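# Close all open drawers without disturbing anything else

## Task

Push every open drawer fully closed. The cabinets and all other objects must stay where they were at the start. The robot must not tip over or finish leaning. A drawer only counts as closed if it stays shut on its own, without the robot holding it.

## Robot and tools

Robot: a Hello Robot Stretch 3 with one arm. It has a two-wheeled base (0.33 m long, 0.34 m wide), a lift that moves the arm up and down a mast, and a telescoping arm that reaches out to the robot's right. There is no sideways drive, so to move the gripper forward or back you drive the base. On-the-spot turns pivot about the point midway between the drive wheels, 0.05 m behind the front edge. With the arm retracted and the wrist folded, a turn sweeps a 0.28 m radius. An unfolded, level gripper pokes out past that circle.

Frames: the base frame has its origin on the floor between the drive wheels, with x forward, y left and z up. The odometry frame is the base frame as it was when the scene began. hand_pose is reported in the base frame, at the point where closed fingertips meet. With all wrist joints at zero, that frame's x points up, its y points back along the arm toward the mast, and its z points to the rear.

execute_actions takes actions, a list with exactly one action or none. An empty list just reports state and images. It also takes cameras, a list of names from head_camera, nav_camera, wrist_camera and all. Null, omitted or ["all"] returns every camera, and [] returns none. An action may contain base, joints, or both, plus optional contact_limits. All of its motions start together.
- base holds one command only. translate_m is a relative drive along the current heading, in metres from -1 to 1, with forward positive. rotate_rad is a relative turn on the spot, in radians from -3.2 to 3.2, with counter-clockwise (left) positive. Both are measured from where the last state report placed the base.
- joints is a dictionary of absolute targets keyed by joint name, not offsets. The allowed ranges are:
  - lift_m: 0 to 1.1, arm height.
  - arm_m: 0 to 0.52, extension.
  - wrist_yaw_rad: -1.345 to 4.42. 0 points along the arm, positive swings toward the front, and 3.0 is folded over the base.
  - wrist_pitch_rad: -1.57 to 0.451, with negative tipping the fingertips down.
  - wrist_roll_rad: -2.911 to 2.911.
  - gripper_m: -0.089 to 0.179, with larger values wider. The actual fingertip gap is a bit less than this value, and it is zero below 0.007.
  - head_pan_rad: -3.953 to 1.73. 0 faces forward, positive turns left, and -1.57 looks along the arm.
  - head_tilt_rad: -1.53 to 0.419, with negative looking down.
  - The done tolerances are about 0.004 for the metre joints, 0.02 for yaw, roll and head, and 0.05 for pitch.
- contact_limits accepts only arm_m. Its value is a motor effort percentage from 1 to 100. The arm stops with contact_stop once effort reaches that level (negative when retracting). Lower values are gentler, but a value that is too low stops the arm at once. The limit also caps the arm's holding force until the next action.

Any unknown key or out-of-range number rejects the whole call, and nothing moves. A joint you leave out may keep driving toward an earlier target. If a result reports a stop, the remaining motion calls in that same reply are skipped.

wait(seconds, 0 to 10) sends no command. It returns the same state and images as an empty action. zoom_image(camera, region=[x0,y0,x1,y1]) gives a closer look at part of the latest full image from that camera. Pixel (0,0) is the top-left corner, and the region is at most 504x504. finished_scene(scene) closes the current scene (pass its number), cannot be undone, and reports success. Replying without any tool call ends everything.

Reading results:
- base_status and joint_status report how each motion ended. done means the target was reached; for the base it only means the wheels turned the commanded amount, slip included. off_target means the joint or base stopped short and may still be pushing. After contact_stop, time_out or torque_fault, the old target is dropped. After a contact_stop, the arm or lift goes slack until you command it again. torque_fault means a wrist servo has gone limp for 10 s.
- on_its_own describes uncommanded joints. Its "held at" value is the target being held, not the joint's actual position.
- motor_effort is a percentage, positive toward higher joint values, with the peak of the last action in brackets. Readings are biased and noisy. If a motor's effort at rest is flagged as outside its rest range, it is pushing on something or carrying a load. Positive wheel effort drives the robot forward.
- base_odometry counts wheel rotation, so slipping still shows as travel. Heading runs from -3.142 to 3.142. turned_by_wheels and turned_by_imu give the turn since the last result.
- base_tilt is in degrees, with forward and right positive. It carries a fixed bias of up to about 4 degrees.
- lidar_m lists 12 distances, one per 30-degree sector: the 1st is ahead, then counter-clockwise (4th left, 7th behind, 10th right). A "-" means nothing was seen. The scan plane is 0.17 m above the floor, with a range of 0.15 to 12 m. It misses glass and thin legs. The robot's own body can block sectors 5, 6, 9 and 10.
- wrist_depth_mm and head_depth_mm are 7x7 grids of median depth in mm, read from the top left. The head grid matches the sideways head image.

Cameras: head_camera (896x504) and nav_camera (fisheye, 672x504) both follow head pan and tilt. wrist_camera (644x364) is on the gripper.

Speed: the base drives fast only when stowed, meaning lift_m below 0.30, arm_m below 0.03 and wrist_yaw_rad above 2.54. Otherwise it is slowed to 0.10 m/s and 0.63 rad/s.

Wrist safety: fold or unfold the wrist only with lift_m between 0.32 and 0.95, wrist_pitch_rad at -0.4 and roll near 0. Once folded, the lift may go down to 0.25. When wrist_yaw_rad is below -0.4, keep pitch at -0.5 or lower.

Avoid tipping and damage:
- Pushing on an immovable surface with the gripper more than about 0.45 m up can tip the robot before the contact stop fires. Raising the contact limit lowers that safe height, and pushing again after a contact_stop is riskier still.
- Never drive while gripping, hooking or pressing on something fixed.
- If the robot snags, reverse the last move in small steps, pull the gripper away, and lower lift_m to about 0.2 if it is still leaning.
- Avoid slams, drops, hard hits, very hard pushes, and anything that lets an object fall or slip.
- The base, wrist and head have no contact stop, so they will keep pushing into whatever they hit.
- When you finish, the drawers must stay shut with the robot clear of them.

Each tool is called after ">>>" as a command line: name --argument value for each argument, lists and objects as JSON in quotes; but a table of rows of numbers goes row by row, as --pt "numbers of a row", without its own name.

## Session

>>> execute_actions --actions '[]'

Scene clock: 0.00 s.
base_odometry: x=+0.000 y=+0.000 heading=+0.000 (m, m, rad; odometry frame)
turned_by_wheels: +0.000 (rad since the last result)
turned_by_imu: +0.000 (rad since the last result)
base_tilt: forward=+0.7 right=-0.2 (deg)
lidar_m: 2.43 1.81 1.07 1.11 1.67 0.91 0.92 1.15 1.18 1.22 2.18 2.70
head_depth_mm: 1929 2990 3114 3126 3038 2803 2149 / 1924 2974 3327 3339 2825 2538 2148 / 1939 3010 3538 3575 3607 2789 2159 / 1954 2949 3176 3238 3256 3039 2147 / 1949 2618 2712 2748 2755 2780 2148 / 1962 2348 2377 2397 2394 2415 2126 / 1966 2089 2090 2109 2115 2149 2050
base_status: not commanded
joint_positions: lift_m=+0.570 arm_m=-0.003 wrist_yaw_rad=+2.983 wrist_pitch_rad=-0.375 wrist_roll_rad=-0.010 gripper_m=+0.037 head_pan_rad=-0.015 head_tilt_rad=-0.009
joint_status: not commanded
motor_effort: left_wheel=+0 right_wheel=+0 lift_m=+33 arm_m=+0 wrist_yaw_rad=+0 wrist_pitch_rad=+7 wrist_roll_rad=+0 gripper_m=+1 head_pan_rad=+0 head_tilt_rad=+4 (%)
hand_pose: x=+0.0150 y=+0.0845 z=+0.5926 quat_wxyz=(+0.186, +0.699, +0.077, +0.686) (m; base frame)
wrist_depth_mm: - - - - - - - / - - - - - - - / - - - - - - - / - - - - - - - / - - - - - - - / 862 902 - 909 974 936 957 / 753 748 768 780 785 793 797
pictures: head_camera (sideways: a quarter turn clockwise sets it upright), nav_camera (sideways: a quarter turn counterclockwise sets it upright), wrist_camera
Images, in order (width x height): head_camera 896x504, nav_camera 672x504, wrist_camera 644x364.

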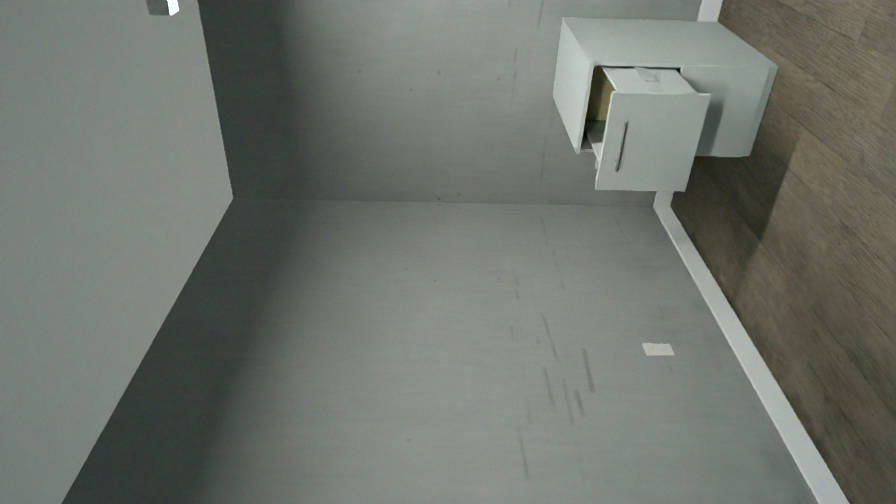

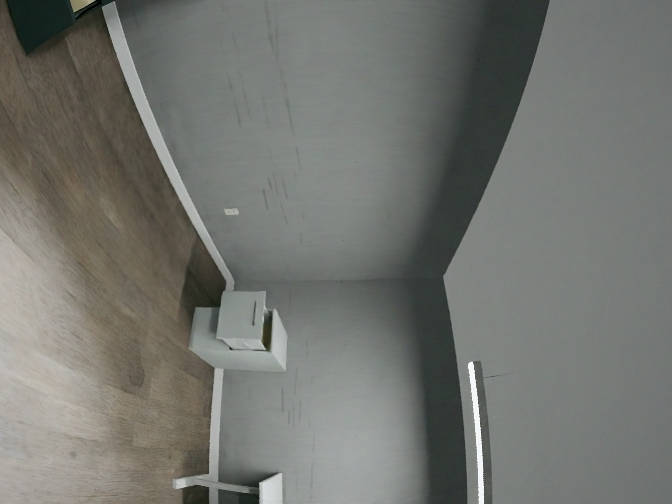

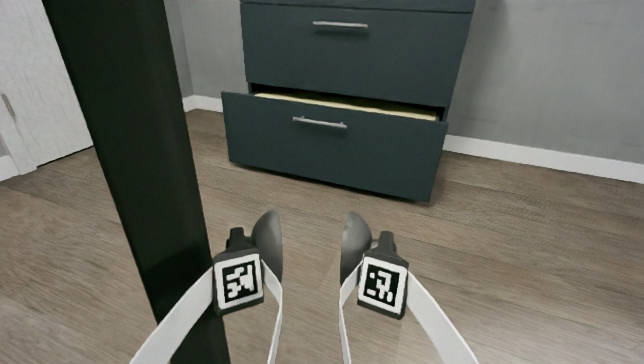

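>>> execute_actions --actions '[{"joints": {"head_pan_rad": 1.2, "head_tilt_rad": -0.5, "lift_m": 0.49, "wrist_pitch_rad": -0.4, "gripper_m": 0.0}}]' --cameras '["head_camera", "nav_camera"]'

>>> execute_actions --actions '[{"joints": {"head_pan_rad": -1.8, "head_tilt_rad": -0.6, "lift_m": 0.285}}]' --cameras '["head_camera", "nav_camera"]'

Scene clock: 6.87 s.
base_odometry: x=+0.000 y=+0.000 heading=+0.000 (m, m, rad; odometry frame)
turned_by_wheels: +0.000 (rad since the last result)
turned_by_imu: +0.000 (rad since the last result)
base_tilt: forward=+0.7 right=-0.3 (deg)
lidar_m: 2.44 1.81 1.07 1.10 1.67 0.91 0.92 1.15 1.18 1.22 2.19 2.70
head_depth_mm: 1418 1540 1696 1864 1997 1569 1286 / 1451 1540 1233 1382 1572 1474 1288 / 1476 1583 1263 1400 1517 1480 1290 / 1524 1616 1291 1441 1541 1495 1293 / 1553 1664 1326 1482 1576 1525 1296 / 1597 1702 1364 1528 1537 1580 1294 / 1635 1762 1395 1621 1582 1579 1300
base_status: not commanded
joint_positions: lift_m=+0.491 arm_m=-0.003 wrist_yaw_rad=+2.983 wrist_pitch_rad=-0.412 wrist_roll_rad=-0.010 gripper_m=+0.000 head_pan_rad=+1.193 head_tilt_rad=-0.494
joint_status: all done
motor_effort: left_wheel=+0(0) right_wheel=+0(0) lift_m=+14(30) arm_m=+0(1) wrist_yaw_rad=+0(0) wrist_pitch_rad=+6(7) wrist_roll_rad=+0(1) gripper_m=-3(99) head_pan_rad=+5(51) head_tilt_rad=-4(41) (%)
hand_pose: x=+0.0143 y=+0.0800 z=+0.5047 quat_wxyz=(+0.199, +0.698, +0.091, +0.682) (m; base frame)
wrist_depth_mm: - - - - - - - / - - - - - - - / - - - - - - - / - - - - - - - / 887 896 929 - 956 991 981 / 740 762 - - 798 797 815 / 636 651 659 666 664 675 681
pictures: head_camera (sideways: a quarter turn clockwise sets it upright), nav_camera (sideways: a quarter turn counterclockwise sets it upright)
Images, in order (width x height): head_camera 896x504, nav_camera 672x504.

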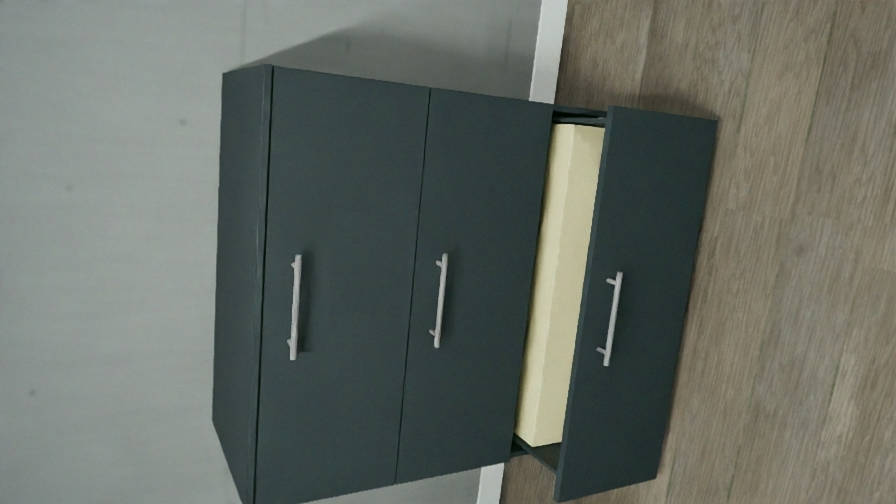

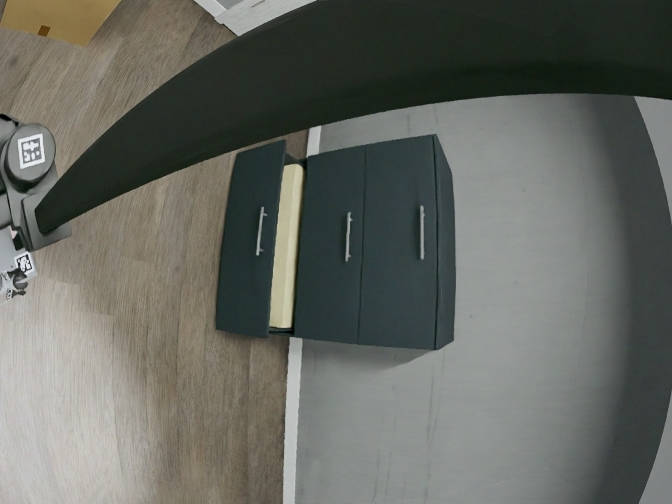

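Scene clock: 9.57 s.
base_odometry: x=+0.000 y=+0.000 heading=+0.000 (m, m, rad; odometry frame)
turned_by_wheels: +0.000 (rad since the last result)
turned_by_imu: +0.000 (rad since the last result)
base_tilt: forward=+0.8 right=-0.3 (deg)
lidar_m: 2.43 1.81 1.06 1.11 1.68 0.91 0.92 1.16 1.18 1.22 2.18 2.69
head_depth_mm: 1653 1822 2004 2195 1779 1448 1222 / 1720 1878 1629 1683 1722 1449 1219 / 1796 1974 1637 1692 1631 1449 1218 / 1850 2061 2259 1753 1679 1457 1219 / 1922 2147 2445 2319 1781 1461 1220 / 2001 2269 2584 2337 1801 1465 1226 / 2114 2397 2737 2349 1806 1450 1225
base_status: not commanded
joint_positions: lift_m=+0.286 arm_m=-0.003 wrist_yaw_rad=+2.983 wrist_pitch_rad=-0.413 wrist_roll_rad=-0.010 gripper_m=+0.000 head_pan_rad=-1.793 head_tilt_rad=-0.592
joint_status: all done
motor_effort: left_wheel=+0(0) right_wheel=+0(0) lift_m=+14(14) arm_m=+0(0) wrist_yaw_rad=+0(0) wrist_pitch_rad=+6(6) wrist_roll_rad=-1(1) gripper_m=-1(2) head_pan_rad=-5(50) head_tilt_rad=-4(20) (%)
hand_pose: x=+0.0143 y=+0.0799 z=+0.2996 quat_wxyz=(+0.199, +0.698, +0.091, +0.682) (m; base frame)
wrist_depth_mm: - - - - 995 - - / - - - - - - - / - - - - - - - / 759 - 773 786 813 833 867 / 605 606 632 684 648 647 655 / 500 496 - - 527 527 542 / 434 - - 446 446 450 456
pictures: head_camera (sideways: a quarter turn clockwise sets it upright), nav_camera (sideways: a quarter turn counterclockwise sets it upright)
Images, in order (width x height): head_camera 896x504, nav_camera 672x504.

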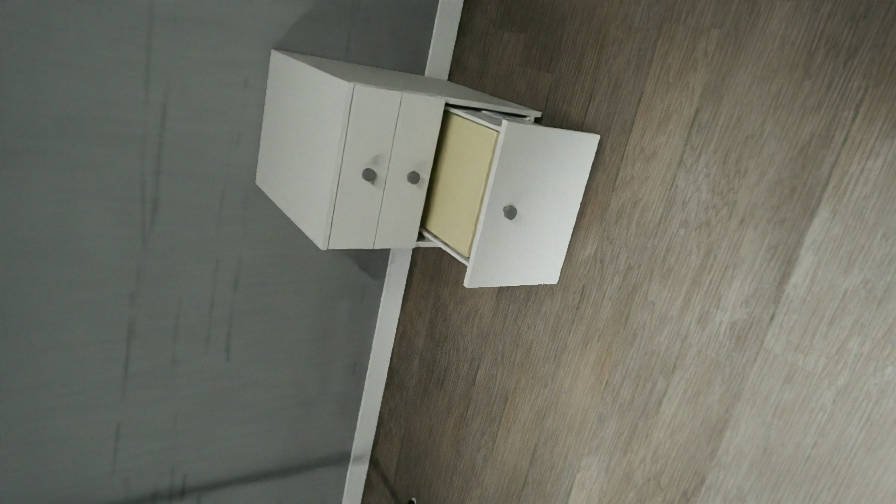

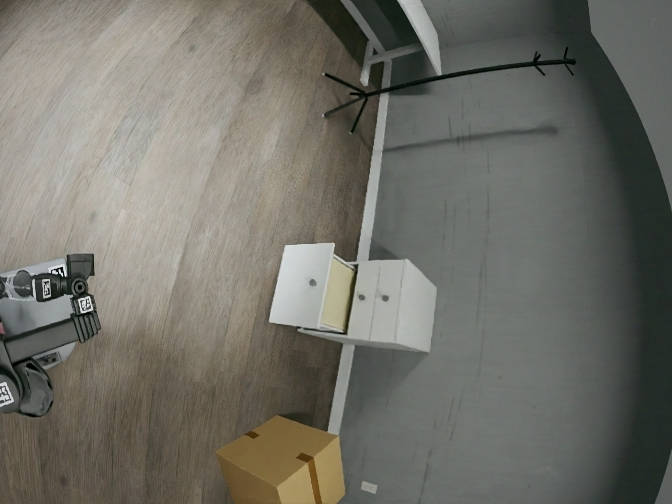

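>>> execute_actions --actions '[{"base": {"rotate_rad": -1.742}, "joints": {"head_pan_rad": -1.7, "head_tilt_rad": -0.5, "lift_m": 0.255}}]' --cameras '["nav_camera"]'

Scene clock: 83.57 s.
base_odometry: x=+0.000 y=+0.000 heading=-1.742 (m, m, rad; odometry frame)
turned_by_wheels: -1.742 (rad since the last result)
turned_by_imu: -1.749 (rad since the last result)
base_tilt: forward=+0.6 right=-0.4 (deg)
lidar_m: 1.18 2.18 2.70 2.55 1.91 1.07 1.07 1.32 0.92 0.91 1.15 1.26
head_depth_mm: 1322 1438 1570 1728 1855 1551 1281 / 1361 1485 1627 1776 1316 1283 1282 / 1401 1522 1679 1849 1317 1304 1283 / 1436 1578 1752 1904 1321 1326 1280 / 1490 1628 1813 2042 1894 1466 1285 / 1541 1703 1902 2137 1977 1551 1281 / 1597 1769 1990 2246 1979 1552 1285
base_status: done
joint_positions: lift_m=+0.256 arm_m=-0.003 wrist_yaw_rad=+2.983 wrist_pitch_rad=-0.413 wrist_roll_rad=-0.010 gripper_m=+0.000 head_pan_rad=-1.707 head_tilt_rad=-0.507
joint_status: all done
motor_effort: left_wheel=+2(9) right_wheel=-3(7) lift_m=+14(14) arm_m=-1(1) wrist_yaw_rad=+0(0) wrist_pitch_rad=+6(6) wrist_roll_rad=-1(0) gripper_m=-3(3) head_pan_rad=+4(17) head_tilt_rad=+5(19) (%)
hand_pose: x=+0.0143 y=+0.0799 z=+0.2696 quat_wxyz=(+0.199, +0.698, +0.091, +0.682) (m; base frame)
wrist_depth_mm: - - - - - - - / - - - - - - - / 922 - 991 - - - - / 702 - 735 734 765 773 803 / 548 564 579 628 601 594 616 / 461 483 - - 485 482 496 / - - - 409 408 418 423
pictures: nav_camera (sideways: a quarter turn counterclockwise sets it upright)
Images, in order (width x height): nav_camera 672x504.

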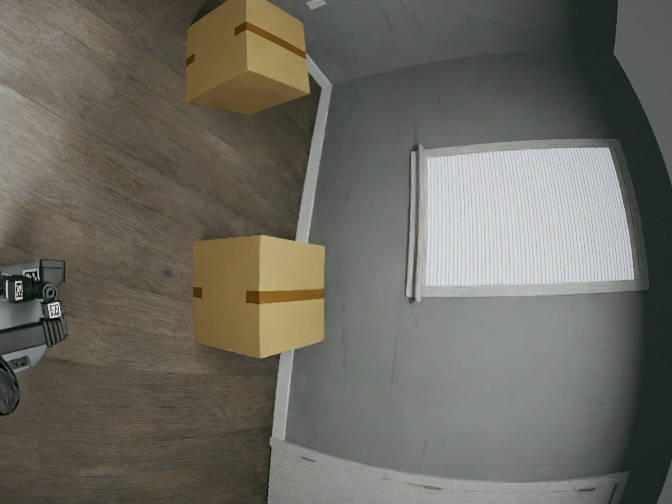

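Only boxes on that side. Driving toward the pedestal cabinet.

>>> execute_actions --actions '[{"base": {"translate_m": 0.87}, "joints": {"head_pan_rad": -0.4, "head_tilt_rad": -1.1, "arm_m": 0.025}}]' --cameras '["head_camera", "nav_camera"]'

Scene clock: 90.47 s.
base_odometry: x=-0.148 y=-0.857 heading=-1.742 (m, m, rad; odometry frame)
turned_by_wheels: +0.000 (rad since the last result)
turned_by_imu: -0.002 (rad since the last result)
base_tilt: forward=+0.8 right=-0.3 (deg)
lidar_m: 0.37 1.52 1.50 2.37 2.66 2.12 1.89 1.30 1.24 0.88 0.40 0.37
head_depth_mm: 1177 1437 1591 1427 1298 1184 1099 / 1116 939 1530 1438 1285 1206 - / 1023 889 924 1101 1186 1204 - / 1027 893 930 1109 1200 1197 - / 1034 897 935 1113 1220 1199 1130 / 1135 936 1029 1458 1301 1201 1109 / 1203 1472 1632 1462 1321 1210 1111
base_status: done
joint_positions: lift_m=+0.256 arm_m=+0.025 wrist_yaw_rad=+2.983 wrist_pitch_rad=-0.413 wrist_roll_rad=-0.010 gripper_m=+0.000 head_pan_rad=-0.407 head_tilt_rad=-1.087
joint_status: all done
motor_effort: left_wheel=+2(9) right_wheel=-3(7) lift_m=+15(14) arm_m=+4(6) wrist_yaw_rad=+0(0) wrist_pitch_rad=+6(6) wrist_roll_rad=+0(0) gripper_m=-3(3) head_pan_rad=+4(48) head_tilt_rad=-8(45) (%)
hand_pose: x=+0.0143 y=+0.0526 z=+0.2696 quat_wxyz=(+0.199, +0.698, +0.091, +0.682) (m; base frame)
wrist_depth_mm: - - - - - - - / - - - - - - - / 923 971 985 978 - - - / 691 696 722 729 747 777 798 / 549 555 601 619 589 604 611 / 482 - - - 483 490 494 / - - - 409 413 419 424
pictures: head_camera (sideways: a quarter turn clockwise sets it upright), nav_camera (sideways: a quarter turn counterclockwise sets it upright)
Images, in order (width x height): head_camera 896x504, nav_camera 672x504.

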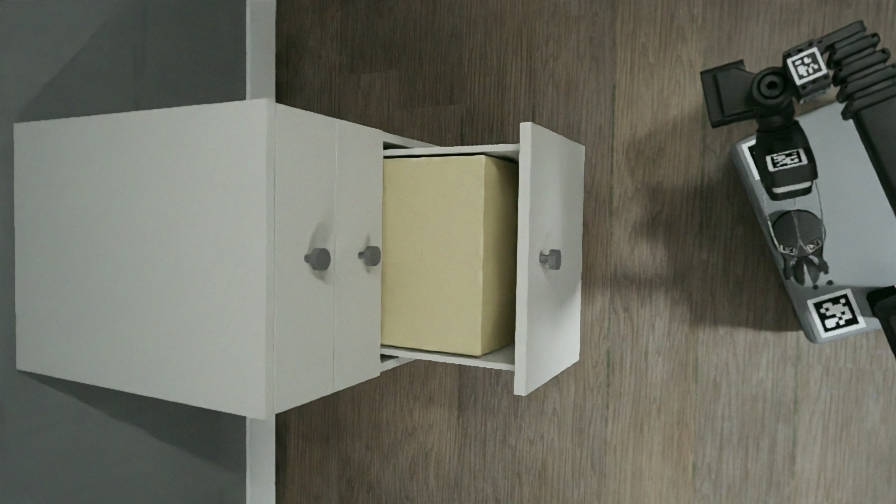

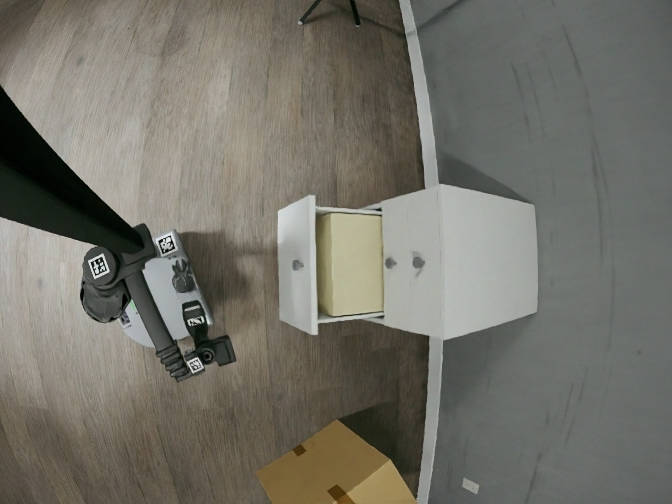

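>>> execute_actions --actions '[{"base": {"rotate_rad": 1.195}, "joints": {"arm_m": 0.095, "lift_m": 0.16, "wrist_pitch_rad": 0.0, "wrist_yaw_rad": 3.0, "head_pan_rad": -1.6, "head_tilt_rad": -1.1}, "contact_limits": {"arm_m": 20}}]' --cameras '["head_camera", "nav_camera"]'

Scene clock: 105.80 s.
base_odometry: x=-0.148 y=-0.857 heading=-0.547 (m, m, rad; odometry frame)
turned_by_wheels: +1.195 (rad since the last result)
turned_by_imu: +1.203 (rad since the last result)
base_tilt: forward=+0.7 right=-0.3 (deg)
lidar_m: 2.38 2.63 2.65 1.89 1.94 1.24 0.90 0.88 0.38 0.37 0.38 1.50
head_depth_mm: 1179 1442 1600 1431 1296 1190 1102 / 1125 922 1518 1437 1285 1213 - / 1021 890 937 1105 1058 - - / 1026 892 942 1106 1121 1211 1102 / 1035 896 948 1110 1252 1203 1106 / 1169 937 1554 1459 1306 1205 1108 / 1209 1477 1635 1466 1329 1206 1110
base_status: done
joint_positions: lift_m=+0.161 arm_m=+0.095 wrist_yaw_rad=+2.999 wrist_pitch_rad=-0.023 wrist_roll_rad=-0.010 gripper_m=+0.000 head_pan_rad=-1.593 head_tilt_rad=-1.087
joint_status: all done
motor_effort: left_wheel=-2(7) right_wheel=+2(10) lift_m=+14(17) arm_m=+5(7) wrist_yaw_rad=+2(3) wrist_pitch_rad=+11(12) wrist_roll_rad=+0(1) gripper_m=-3(3) head_pan_rad=-5(51) head_tilt_rad=-9(10) (%)
contact_limits: arm_m 20 (drawing in: default 32, maximum 51; extending or still: default 42, maximum 69)
hand_pose: x=+0.0151 y=+0.0134 z=+0.2696 quat_wxyz=(+0.059, +0.702, -0.042, +0.708) (m; base frame)
wrist_depth_mm: - - - - - - - / - - - - - - - / - - - - - - - / - - - - - - - / 942 947 - - - - - / 639 676 - - 691 700 722 / - - - 498 518 519 533
pictures: head_camera (sideways: a quarter turn clockwise sets it upright), nav_camera (sideways: a quarter turn counterclockwise sets it upright)
Images, in order (width x height): head_camera 896x504, nav_camera 672x504.

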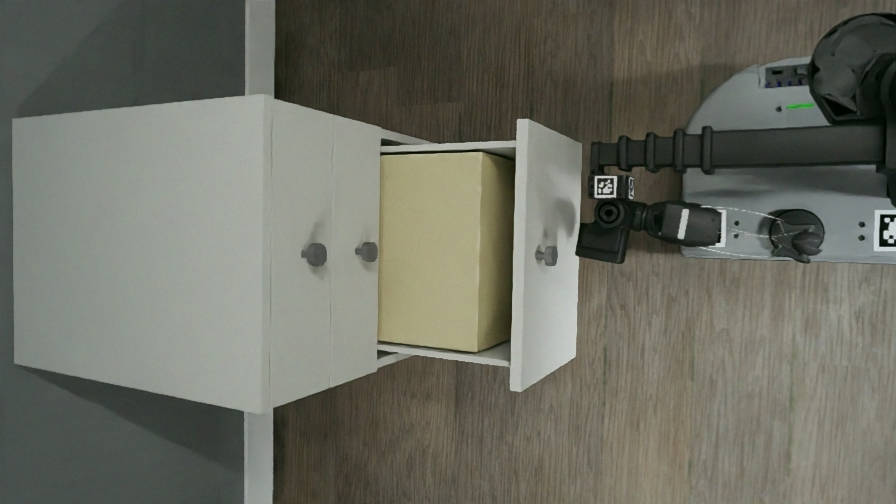

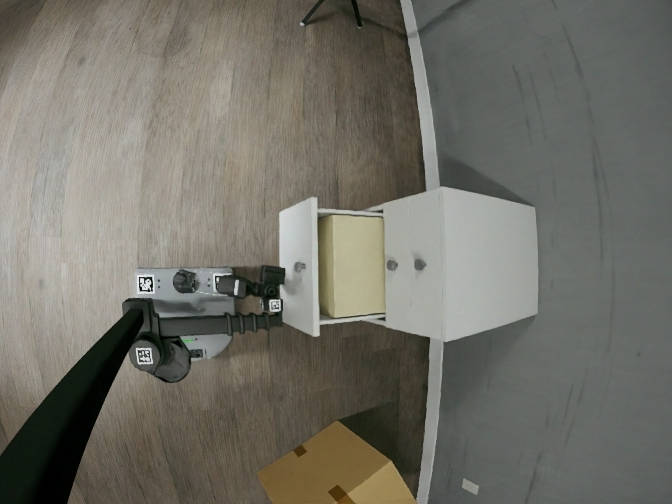

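>>> zoom_image --camera "head_camera" --region '[500, 130, 740, 300]'

Region (500, 130, 740, 300) of head_camera's 896x504 image, scaled by 2.100, with more detail than that image has; it fills the top 357 rows of this view, and the rest is white.

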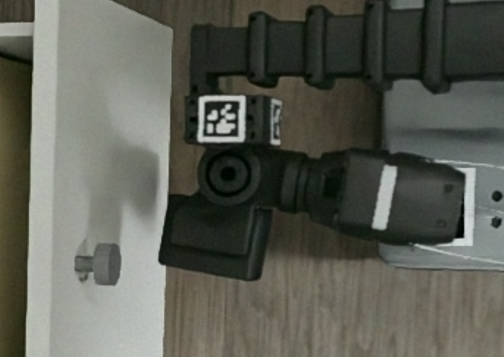

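>>> execute_actions --actions '[{"base": {"translate_m": 0.018}, "joints": {"arm_m": 0.38, "wrist_yaw_rad": 3.13, "head_tilt_rad": -1.0}, "contact_limits": {"arm_m": 22}}]' --cameras '["head_camera"]'

Scene clock: 114.73 s.
base_odometry: x=-0.133 y=-0.867 heading=-0.547 (m, m, rad; odometry frame)
turned_by_wheels: +0.000 (rad since the last result)
turned_by_imu: +0.000 (rad since the last result)
base_tilt: forward=+0.8 right=-0.4 (deg)
lidar_m: 2.36 2.61 2.65 1.89 1.93 1.26 0.92 0.90 0.40 0.39 0.40 1.48
head_depth_mm: 1120 1345 1633 1512 1340 1200 1102 / 1120 1047 898 1459 1319 1212 - / 1113 1000 893 1090 1088 - - / 1113 1005 898 1092 1117 1217 1106 / 1121 1009 898 1096 1077 1210 1104 / 1136 1330 1603 1535 1358 1221 1108 / 1143 1372 1664 1545 1365 1223 1109
base_status: done
joint_positions: lift_m=+0.161 arm_m=+0.140 wrist_yaw_rad=+3.132 wrist_pitch_rad=-0.022 wrist_roll_rad=-0.009 gripper_m=+0.000 head_pan_rad=-1.594 head_tilt_rad=-0.999
joint_status: arm_m contact_stop (moved +0.046 of +0.285); the others done
on_its_own: arm_m is slack since a contact_stop, until your next command for it (your +0.380 is given up)
motor_effort: left_wheel=-1(4) right_wheel=+1(15) lift_m=+15(16) arm_m=+0(24) wrist_yaw_rad=-1(15) wrist_pitch_rad=+10(11) wrist_roll_rad=-1(1) gripper_m=-2(3) head_pan_rad=-4(5) head_tilt_rad=-1(15) (%)
contact_limits: arm_m 22 (drawing in: default 32, maximum 51; extending or still: default 42, maximum 69)
hand_pose: x=-0.0188 y=-0.0295 z=+0.2697 quat_wxyz=(+0.012, +0.703, +0.005, +0.711) (m; base frame)
wrist_depth_mm: - - - - - - - / - - - - - - - / - - - - - - - / - - - - - - - / 932 959 956 - - - - / 650 737 - - 710 704 703 / - - - - 519 521 522
pictures: head_camera (sideways: a quarter turn clockwise sets it upright)
Images, in order (width x height): head_camera 896x504.

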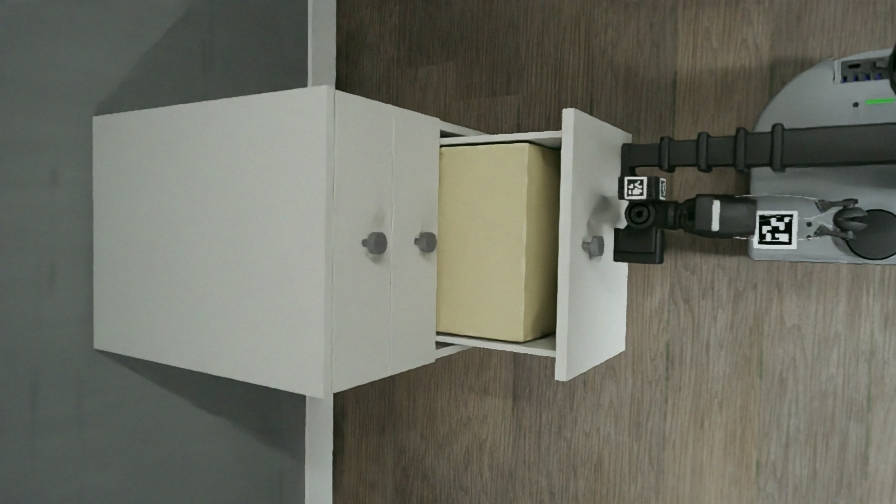

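>>> execute_actions --actions '[{"joints": {"arm_m": 0.385}, "contact_limits": {"arm_m": 30}}]' --cameras '["head_camera"]'

Scene clock: 121.30 s.
base_odometry: x=-0.133 y=-0.867 heading=-0.547 (m, m, rad; odometry frame)
turned_by_wheels: +0.000 (rad since the last result)
turned_by_imu: +0.000 (rad since the last result)
base_tilt: forward=+0.9 right=-0.2 (deg)
lidar_m: 2.36 2.62 2.65 1.89 1.93 1.26 0.92 0.90 0.65 0.63 0.65 1.49
head_depth_mm: 1118 1341 1631 1514 1340 1203 1100 / 1121 1077 904 1461 1342 1214 - / 1106 998 890 1071 1336 1217 - / 1115 1003 894 1084 1352 1215 1099 / 1124 1011 896 1141 1354 1215 1103 / 1139 1329 1605 1538 1361 1221 1110 / 1146 1377 1661 1539 1367 1229 1109
base_status: not commanded
joint_positions: lift_m=+0.161 arm_m=+0.385 wrist_yaw_rad=+3.132 wrist_pitch_rad=-0.022 wrist_roll_rad=-0.009 gripper_m=+0.000 head_pan_rad=-1.594 head_tilt_rad=-0.999
joint_status: all done
motor_effort: left_wheel=-2(4) right_wheel=+2(16) lift_m=+15(16) arm_m=+5(28) wrist_yaw_rad=-1(12) wrist_pitch_rad=+10(10) wrist_roll_rad=-1(1) gripper_m=-2(2) head_pan_rad=-4(5) head_tilt_rad=-1(1) (%)
contact_limits: arm_m 30 (drawing in: default 32, maximum 51; extending or still: default 42, maximum 69)
hand_pose: x=-0.0188 y=-0.2739 z=+0.2697 quat_wxyz=(+0.012, +0.704, +0.005, +0.711) (m; base frame)
wrist_depth_mm: - - - - - - - / - - - - - - - / - - - - - - - / - - - - - - - / 963 977 - - - - - / 654 - - - 693 704 722 / 490 - - - 515 525 530
pictures: head_camera (sideways: a quarter turn clockwise sets it upright)
Images, in order (width x height): head_camera 896x504.

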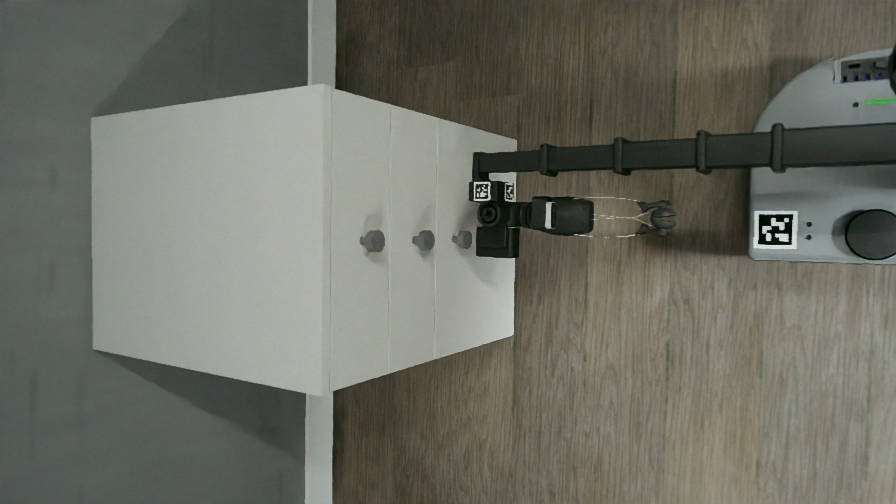

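>>> zoom_image --camera "head_camera" --region '[370, 200, 560, 390]'

>>> zoom_image --camera "head_camera" --region '[370, 90, 530, 200]'

Region (370, 200, 560, 390) of head_camera's 896x504 image, scaled by 2.653, with more detail than that image has.

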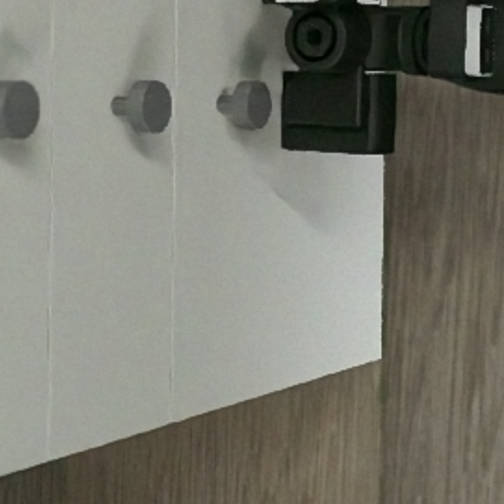

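Region (370, 90, 530, 200) of head_camera's 896x504 image, scaled by 3.150, with more detail than that image has; it fills the top 346 rows of this view, and the rest is white.

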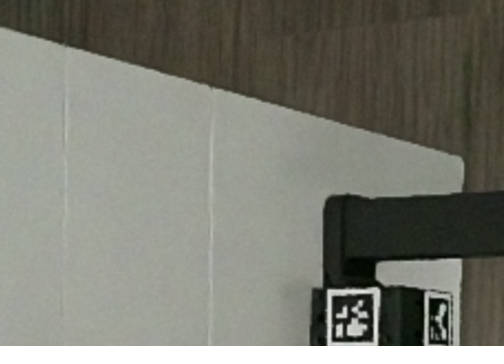

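>>> execute_actions --actions '[{"joints": {"arm_m": 0.403}, "contact_limits": {"arm_m": 13}}]' --cameras '["head_camera"]'

Scene clock: 129.90 s.
base_odometry: x=-0.133 y=-0.867 heading=-0.547 (m, m, rad; odometry frame)
turned_by_wheels: +0.000 (rad since the last result)
turned_by_imu: +0.000 (rad since the last result)
base_tilt: forward=+0.7 right=-0.4 (deg)
lidar_m: 2.36 2.61 2.66 1.89 1.93 1.26 0.92 0.90 0.65 0.63 0.65 1.48
head_depth_mm: 1118 1339 1630 1513 1335 1207 1098 / 1123 1076 905 1457 1335 1213 - / 1109 1002 894 1074 1333 1214 - / 1114 1008 896 1083 1356 1217 1102 / 1121 1015 899 1141 1353 1216 1107 / 1138 1336 1606 1541 1357 1225 1105 / 1144 1379 1664 1542 1368 1227 1110
base_status: not commanded
joint_positions: lift_m=+0.161 arm_m=+0.400 wrist_yaw_rad=+3.139 wrist_pitch_rad=-0.022 wrist_roll_rad=-0.009 gripper_m=+0.000 head_pan_rad=-1.594 head_tilt_rad=-0.999
joint_status: arm_m contact_stop (moved +0.015 of +0.018)
on_its_own: arm_m is slack since a contact_stop, until your next command for it
motor_effort: left_wheel=-5(5) right_wheel=+9(11) lift_m=+16(15) arm_m=+0(14) wrist_yaw_rad=-6(8) wrist_pitch_rad=+10(10) wrist_roll_rad=-1(0) gripper_m=-3(3) head_pan_rad=-4(4) head_tilt_rad=+0(3) (%)
contact_limits: arm_m 13 (drawing in: default 32, maximum 51; extending or still: default 42, maximum 69)
hand_pose: x=-0.0206 y=-0.2888 z=+0.2697 quat_wxyz=(+0.009, +0.703, +0.007, +0.711) (m; base frame)
wrist_depth_mm: - - - - - - - / - - - - - - - / - - - - - - - / - - - - - - - / 948 994 - - - - - / 642 - - - 694 704 704 / 484 494 - - 511 519 532
pictures: head_camera (sideways: a quarter turn clockwise sets it upright)
Images, in order (width x height): head_camera 896x504.

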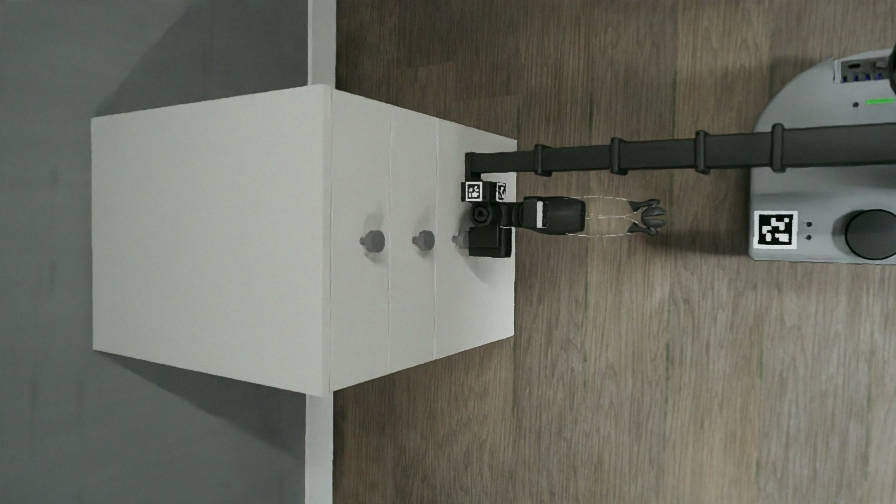

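>>> execute_actions --actions '[{"base": {"rotate_rad": 1.95}, "joints": {"arm_m": 0.022, "wrist_yaw_rad": 2.85, "lift_m": 0.17, "head_pan_rad": -3.4, "head_tilt_rad": -1.0}}]' --cameras '["head_camera", "nav_camera"]'

Scene clock: 146.87 s.
base_odometry: x=-0.133 y=-0.867 heading=+1.403 (m, m, rad; odometry frame)
turned_by_wheels: +1.950 (rad since the last result)
turned_by_imu: +1.964 (rad since the last result)
base_tilt: forward=+0.8 right=-0.4 (deg)
lidar_m: 1.89 1.34 1.26 0.90 0.92 0.63 0.64 1.50 1.49 2.36 2.61 2.55
head_depth_mm: 1094 1048 888 1493 1343 - 1090 / 1111 1000 887 1079 1333 1237 1079 / 1118 1001 893 1121 1349 - - / 1134 1009 908 1163 1355 - - / 1184 1388 1005 1502 1361 1237 - / 1208 1464 1726 1535 1365 1219 1107 / 1228 1500 1748 1549 1369 1222 1108
base_status: done
joint_positions: lift_m=+0.169 arm_m=+0.022 wrist_yaw_rad=+2.851 wrist_pitch_rad=-0.022 wrist_roll_rad=-0.009 gripper_m=+0.000 head_pan_rad=-3.393 head_tilt_rad=-0.999
joint_status: all done
motor_effort: left_wheel=-2(7) right_wheel=+3(10) lift_m=+50(52) arm_m=-7(6) wrist_yaw_rad=+0(6) wrist_pitch_rad=+10(10) wrist_roll_rad=-1(1) gripper_m=-3(2) head_pan_rad=-4(51) head_tilt_rad=-2(1) (%)
hand_pose: x=+0.0519 y=+0.0776 z=+0.2782 quat_wxyz=(+0.111, +0.697, -0.094, +0.702) (m; base frame)
wrist_depth_mm: - - - - - - - / - - - - - - - / - 889 972 - - - - / - 885 996 - - - - / - 916 972 - - - - / 667 683 715 - 707 731 740 / - 503 541 518 535 529 548
pictures: head_camera (sideways: a quarter turn clockwise sets it upright), nav_camera (sideways: a quarter turn counterclockwise sets it upright)
Images, in order (width x height): head_camera 896x504, nav_camera 672x504.

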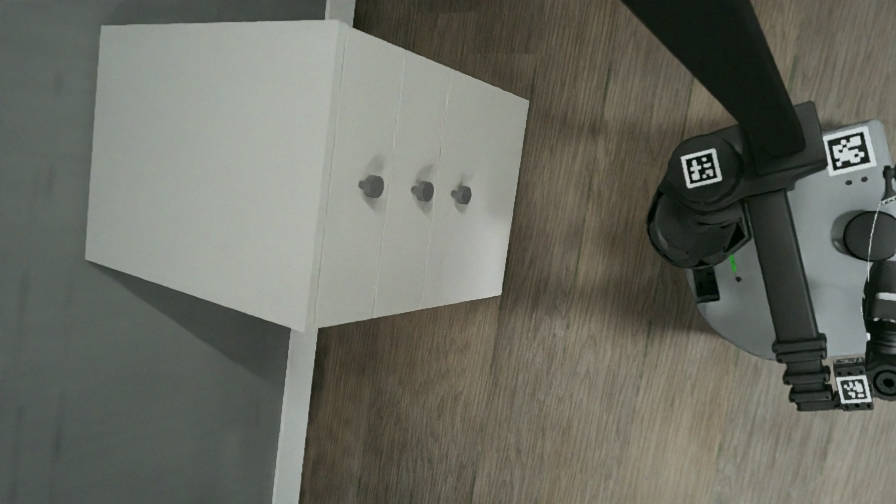

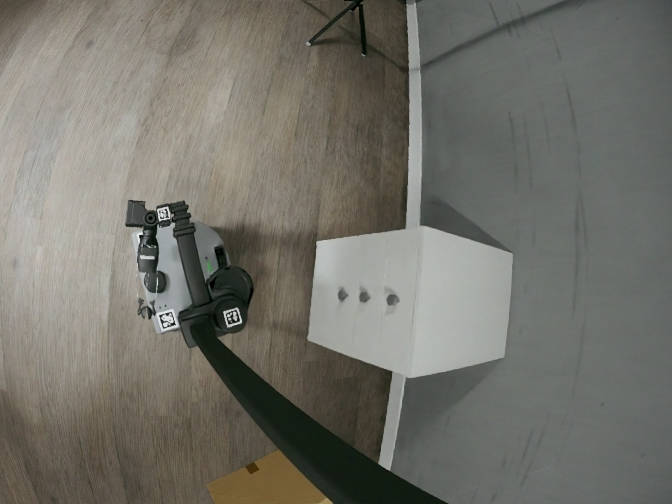

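>>> execute_actions --actions '[{"base": {"translate_m": 1.0}, "joints": {"head_pan_rad": -0.2, "head_tilt_rad": -0.8}}]' --cameras '["head_camera", "nav_camera"]'

Scene clock: 155.13 s.
base_odometry: x=+0.035 y=+0.119 heading=+1.403 (m, m, rad; odometry frame)
turned_by_wheels: +0.000 (rad since the last result)
turned_by_imu: -0.003 (rad since the last result)
base_tilt: forward=+0.7 right=-0.4 (deg)
lidar_m: 0.94 1.15 0.93 0.92 1.25 1.29 1.56 2.27 2.75 2.54 1.78 0.94
head_depth_mm: 992 1513 1815 1778 1491 1283 1126 / 976 1098 1295 1534 1487 1286 1128 / 995 1126 1322 1440 1485 1287 1132 / 1007 1150 1358 1441 1503 1288 1132 / 1019 1179 1395 1494 1504 1297 1132 / 1037 1208 1437 1501 1509 1295 1137 / 1065 1233 1492 1551 1508 1298 1139
base_status: done
joint_positions: lift_m=+0.169 arm_m=+0.022 wrist_yaw_rad=+2.851 wrist_pitch_rad=-0.021 wrist_roll_rad=-0.009 gripper_m=+0.000 head_pan_rad=-0.207 head_tilt_rad=-0.803
joint_status: all done
motor_effort: left_wheel=-2(7) right_wheel=+2(8) lift_m=+49(50) arm_m=-7(6) wrist_yaw_rad=+0(0) wrist_pitch_rad=+10(10) wrist_roll_rad=+0(1) gripper_m=-2(2) head_pan_rad=+4(51) head_tilt_rad=+1(22) (%)
hand_pose: x=+0.0520 y=+0.0776 z=+0.2784 quat_wxyz=(+0.111, +0.697, -0.094, +0.702) (m; base frame)
wrist_depth_mm: - - - - - - - / - - - - - - - / - 936 967 - - - - / - 985 - - - - - / - 975 - - - - - / 646 675 719 - 711 719 739 / - 508 528 519 523 529 543
pictures: head_camera (sideways: a quarter turn clockwise sets it upright), nav_camera (sideways: a quarter turn counterclockwise sets it upright)
Images, in order (width x height): head_camera 896x504, nav_camera 672x504.

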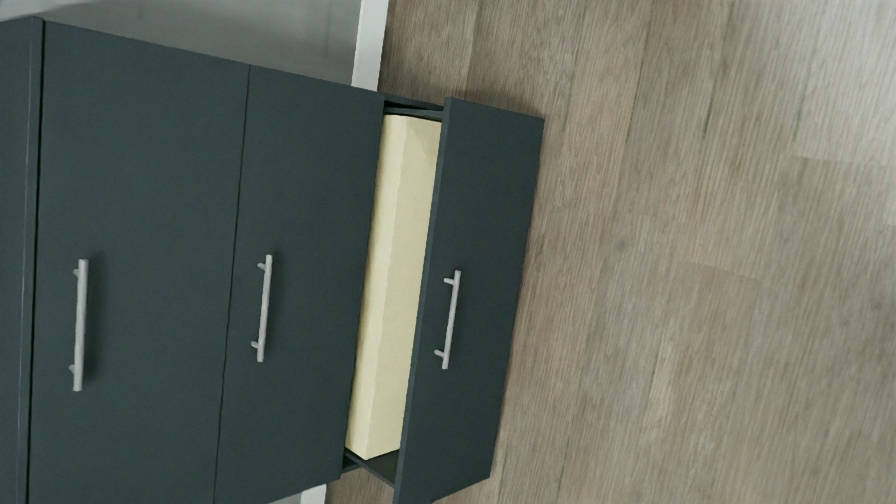

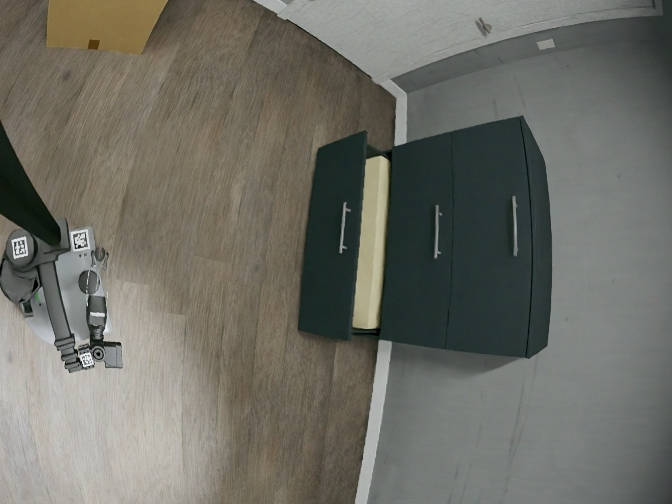

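>>> execute_actions --actions '[{"base": {"translate_m": 0.655}, "joints": {"head_pan_rad": -0.43, "head_tilt_rad": -1.1}}]' --cameras '["head_camera"]'

Scene clock: 168.77 s.
base_odometry: x=+0.145 y=+0.765 heading=+1.402 (m, m, rad; odometry frame)
turned_by_wheels: +0.000 (rad since the last result)
turned_by_imu: -0.002 (rad since the last result)
base_tilt: forward=+0.8 right=-0.4 (deg)
lidar_m: 0.33 0.40 1.35 1.30 1.12 1.77 2.20 2.86 2.70 1.74 0.36 0.33
head_depth_mm: 494 605 782 1383 1259 1188 1093 / 492 603 777 1086 1190 1207 - / 492 602 775 1088 1248 1211 - / 490 599 770 1092 1257 1200 - / 488 598 768 1096 1259 1203 1126 / 487 595 765 1100 1272 1206 1107 / 486 593 760 1093 1271 1204 1111
base_status: done
joint_positions: lift_m=+0.169 arm_m=+0.022 wrist_yaw_rad=+2.851 wrist_pitch_rad=-0.021 wrist_roll_rad=-0.009 gripper_m=+0.000 head_pan_rad=-0.423 head_tilt_rad=-1.087
joint_status: all done
motor_effort: left_wheel=-2(5) right_wheel=+3(9) lift_m=+49(49) arm_m=-6(6) wrist_yaw_rad=+0(1) wrist_pitch_rad=+10(10) wrist_roll_rad=-1(1) gripper_m=-2(2) head_pan_rad=-4(27) head_tilt_rad=-9(34) (%)
hand_pose: x=+0.0520 y=+0.0776 z=+0.2784 quat_wxyz=(+0.111, +0.697, -0.094, +0.702) (m; base frame)
wrist_depth_mm: - - - - - - 600 / - - - - - - 584 / - - - - - 573 365 / - - - - - 529 348 / - - - - - 514 344 / 653 669 727 - 709 516 341 / - 506 534 512 534 509 340
pictures: head_camera (sideways: a quarter turn clockwise sets it upright)
Images, in order (width x height): head_camera 896x504.

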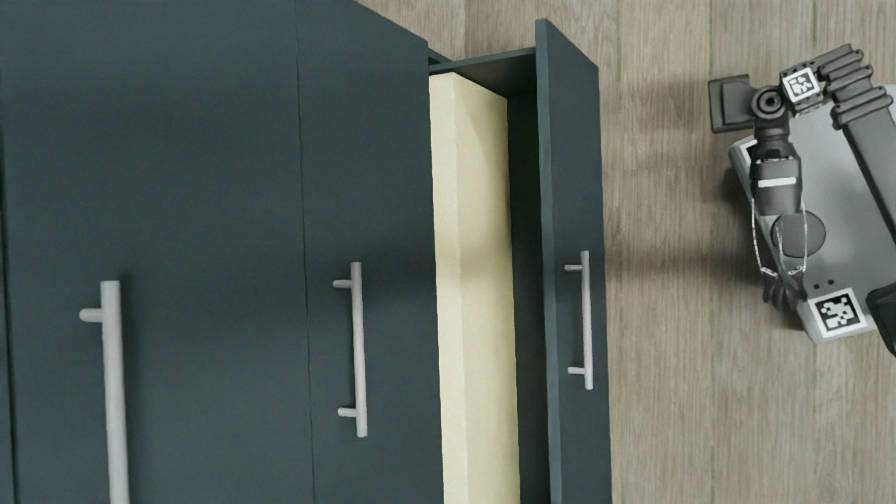

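>>> execute_actions --actions '[{"base": {"rotate_rad": 1.258}, "joints": {"arm_m": 0.065, "wrist_yaw_rad": 3.1, "head_pan_rad": -1.6, "head_tilt_rad": -1.1}, "contact_limits": {"arm_m": 20}}]' --cameras '["head_camera"]'

Scene clock: 181.03 s.
base_odometry: x=+0.145 y=+0.765 heading=+2.660 (m, m, rad; odometry frame)
turned_by_wheels: +1.258 (rad since the last result)
turned_by_imu: +1.266 (rad since the last result)
base_tilt: forward=+0.6 right=-0.1 (deg)
lidar_m: 1.34 0.97 1.01 1.77 2.27 3.13 2.69 0.45 0.34 0.33 0.34 0.48
head_depth_mm: 488 596 760 1054 1228 1183 1108 / 491 600 768 1087 1251 1217 - / 495 604 775 1090 1170 - - / 487 608 784 1096 1135 1204 1105 / 490 614 794 1114 1241 1200 1105 / 493 620 799 1120 1269 1201 1104 / 496 624 811 1123 1267 1208 1110
base_status: done
joint_positions: lift_m=+0.169 arm_m=+0.065 wrist_yaw_rad=+3.098 wrist_pitch_rad=-0.021 wrist_roll_rad=-0.009 gripper_m=+0.000 head_pan_rad=-1.593 head_tilt_rad=-1.087
joint_status: all done
motor_effort: left_wheel=-3(7) right_wheel=+3(7) lift_m=+49(49) arm_m=+4(6) wrist_yaw_rad=+1(2) wrist_pitch_rad=+10(10) wrist_roll_rad=-1(0) gripper_m=-2(2) head_pan_rad=-4(53) head_tilt_rad=-8(10) (%)
contact_limits: arm_m 20 (drawing in: default 32, maximum 51; extending or still: default 42, maximum 69)
hand_pose: x=-0.0103 y=+0.0458 z=+0.2784 quat_wxyz=(+0.023, +0.703, -0.007, +0.710) (m; base frame)
wrist_depth_mm: - - - - - - - / - - - - - - - / - - - - - - 859 / - - - - - - 880 / 962 990 - - - - 903 / 660 667 685 - 717 719 740 / 516 - - - 523 533 543
pictures: head_camera (sideways: a quarter turn clockwise sets it upright)
Images, in order (width x height): head_camera 896x504.

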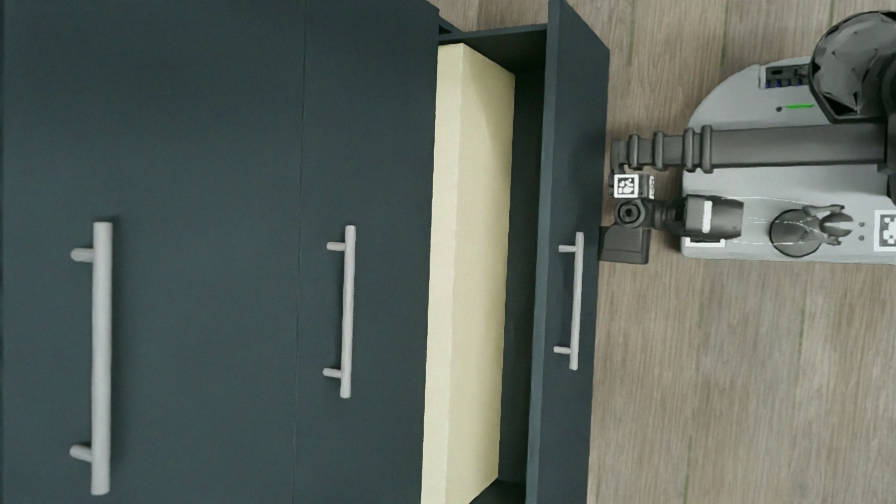

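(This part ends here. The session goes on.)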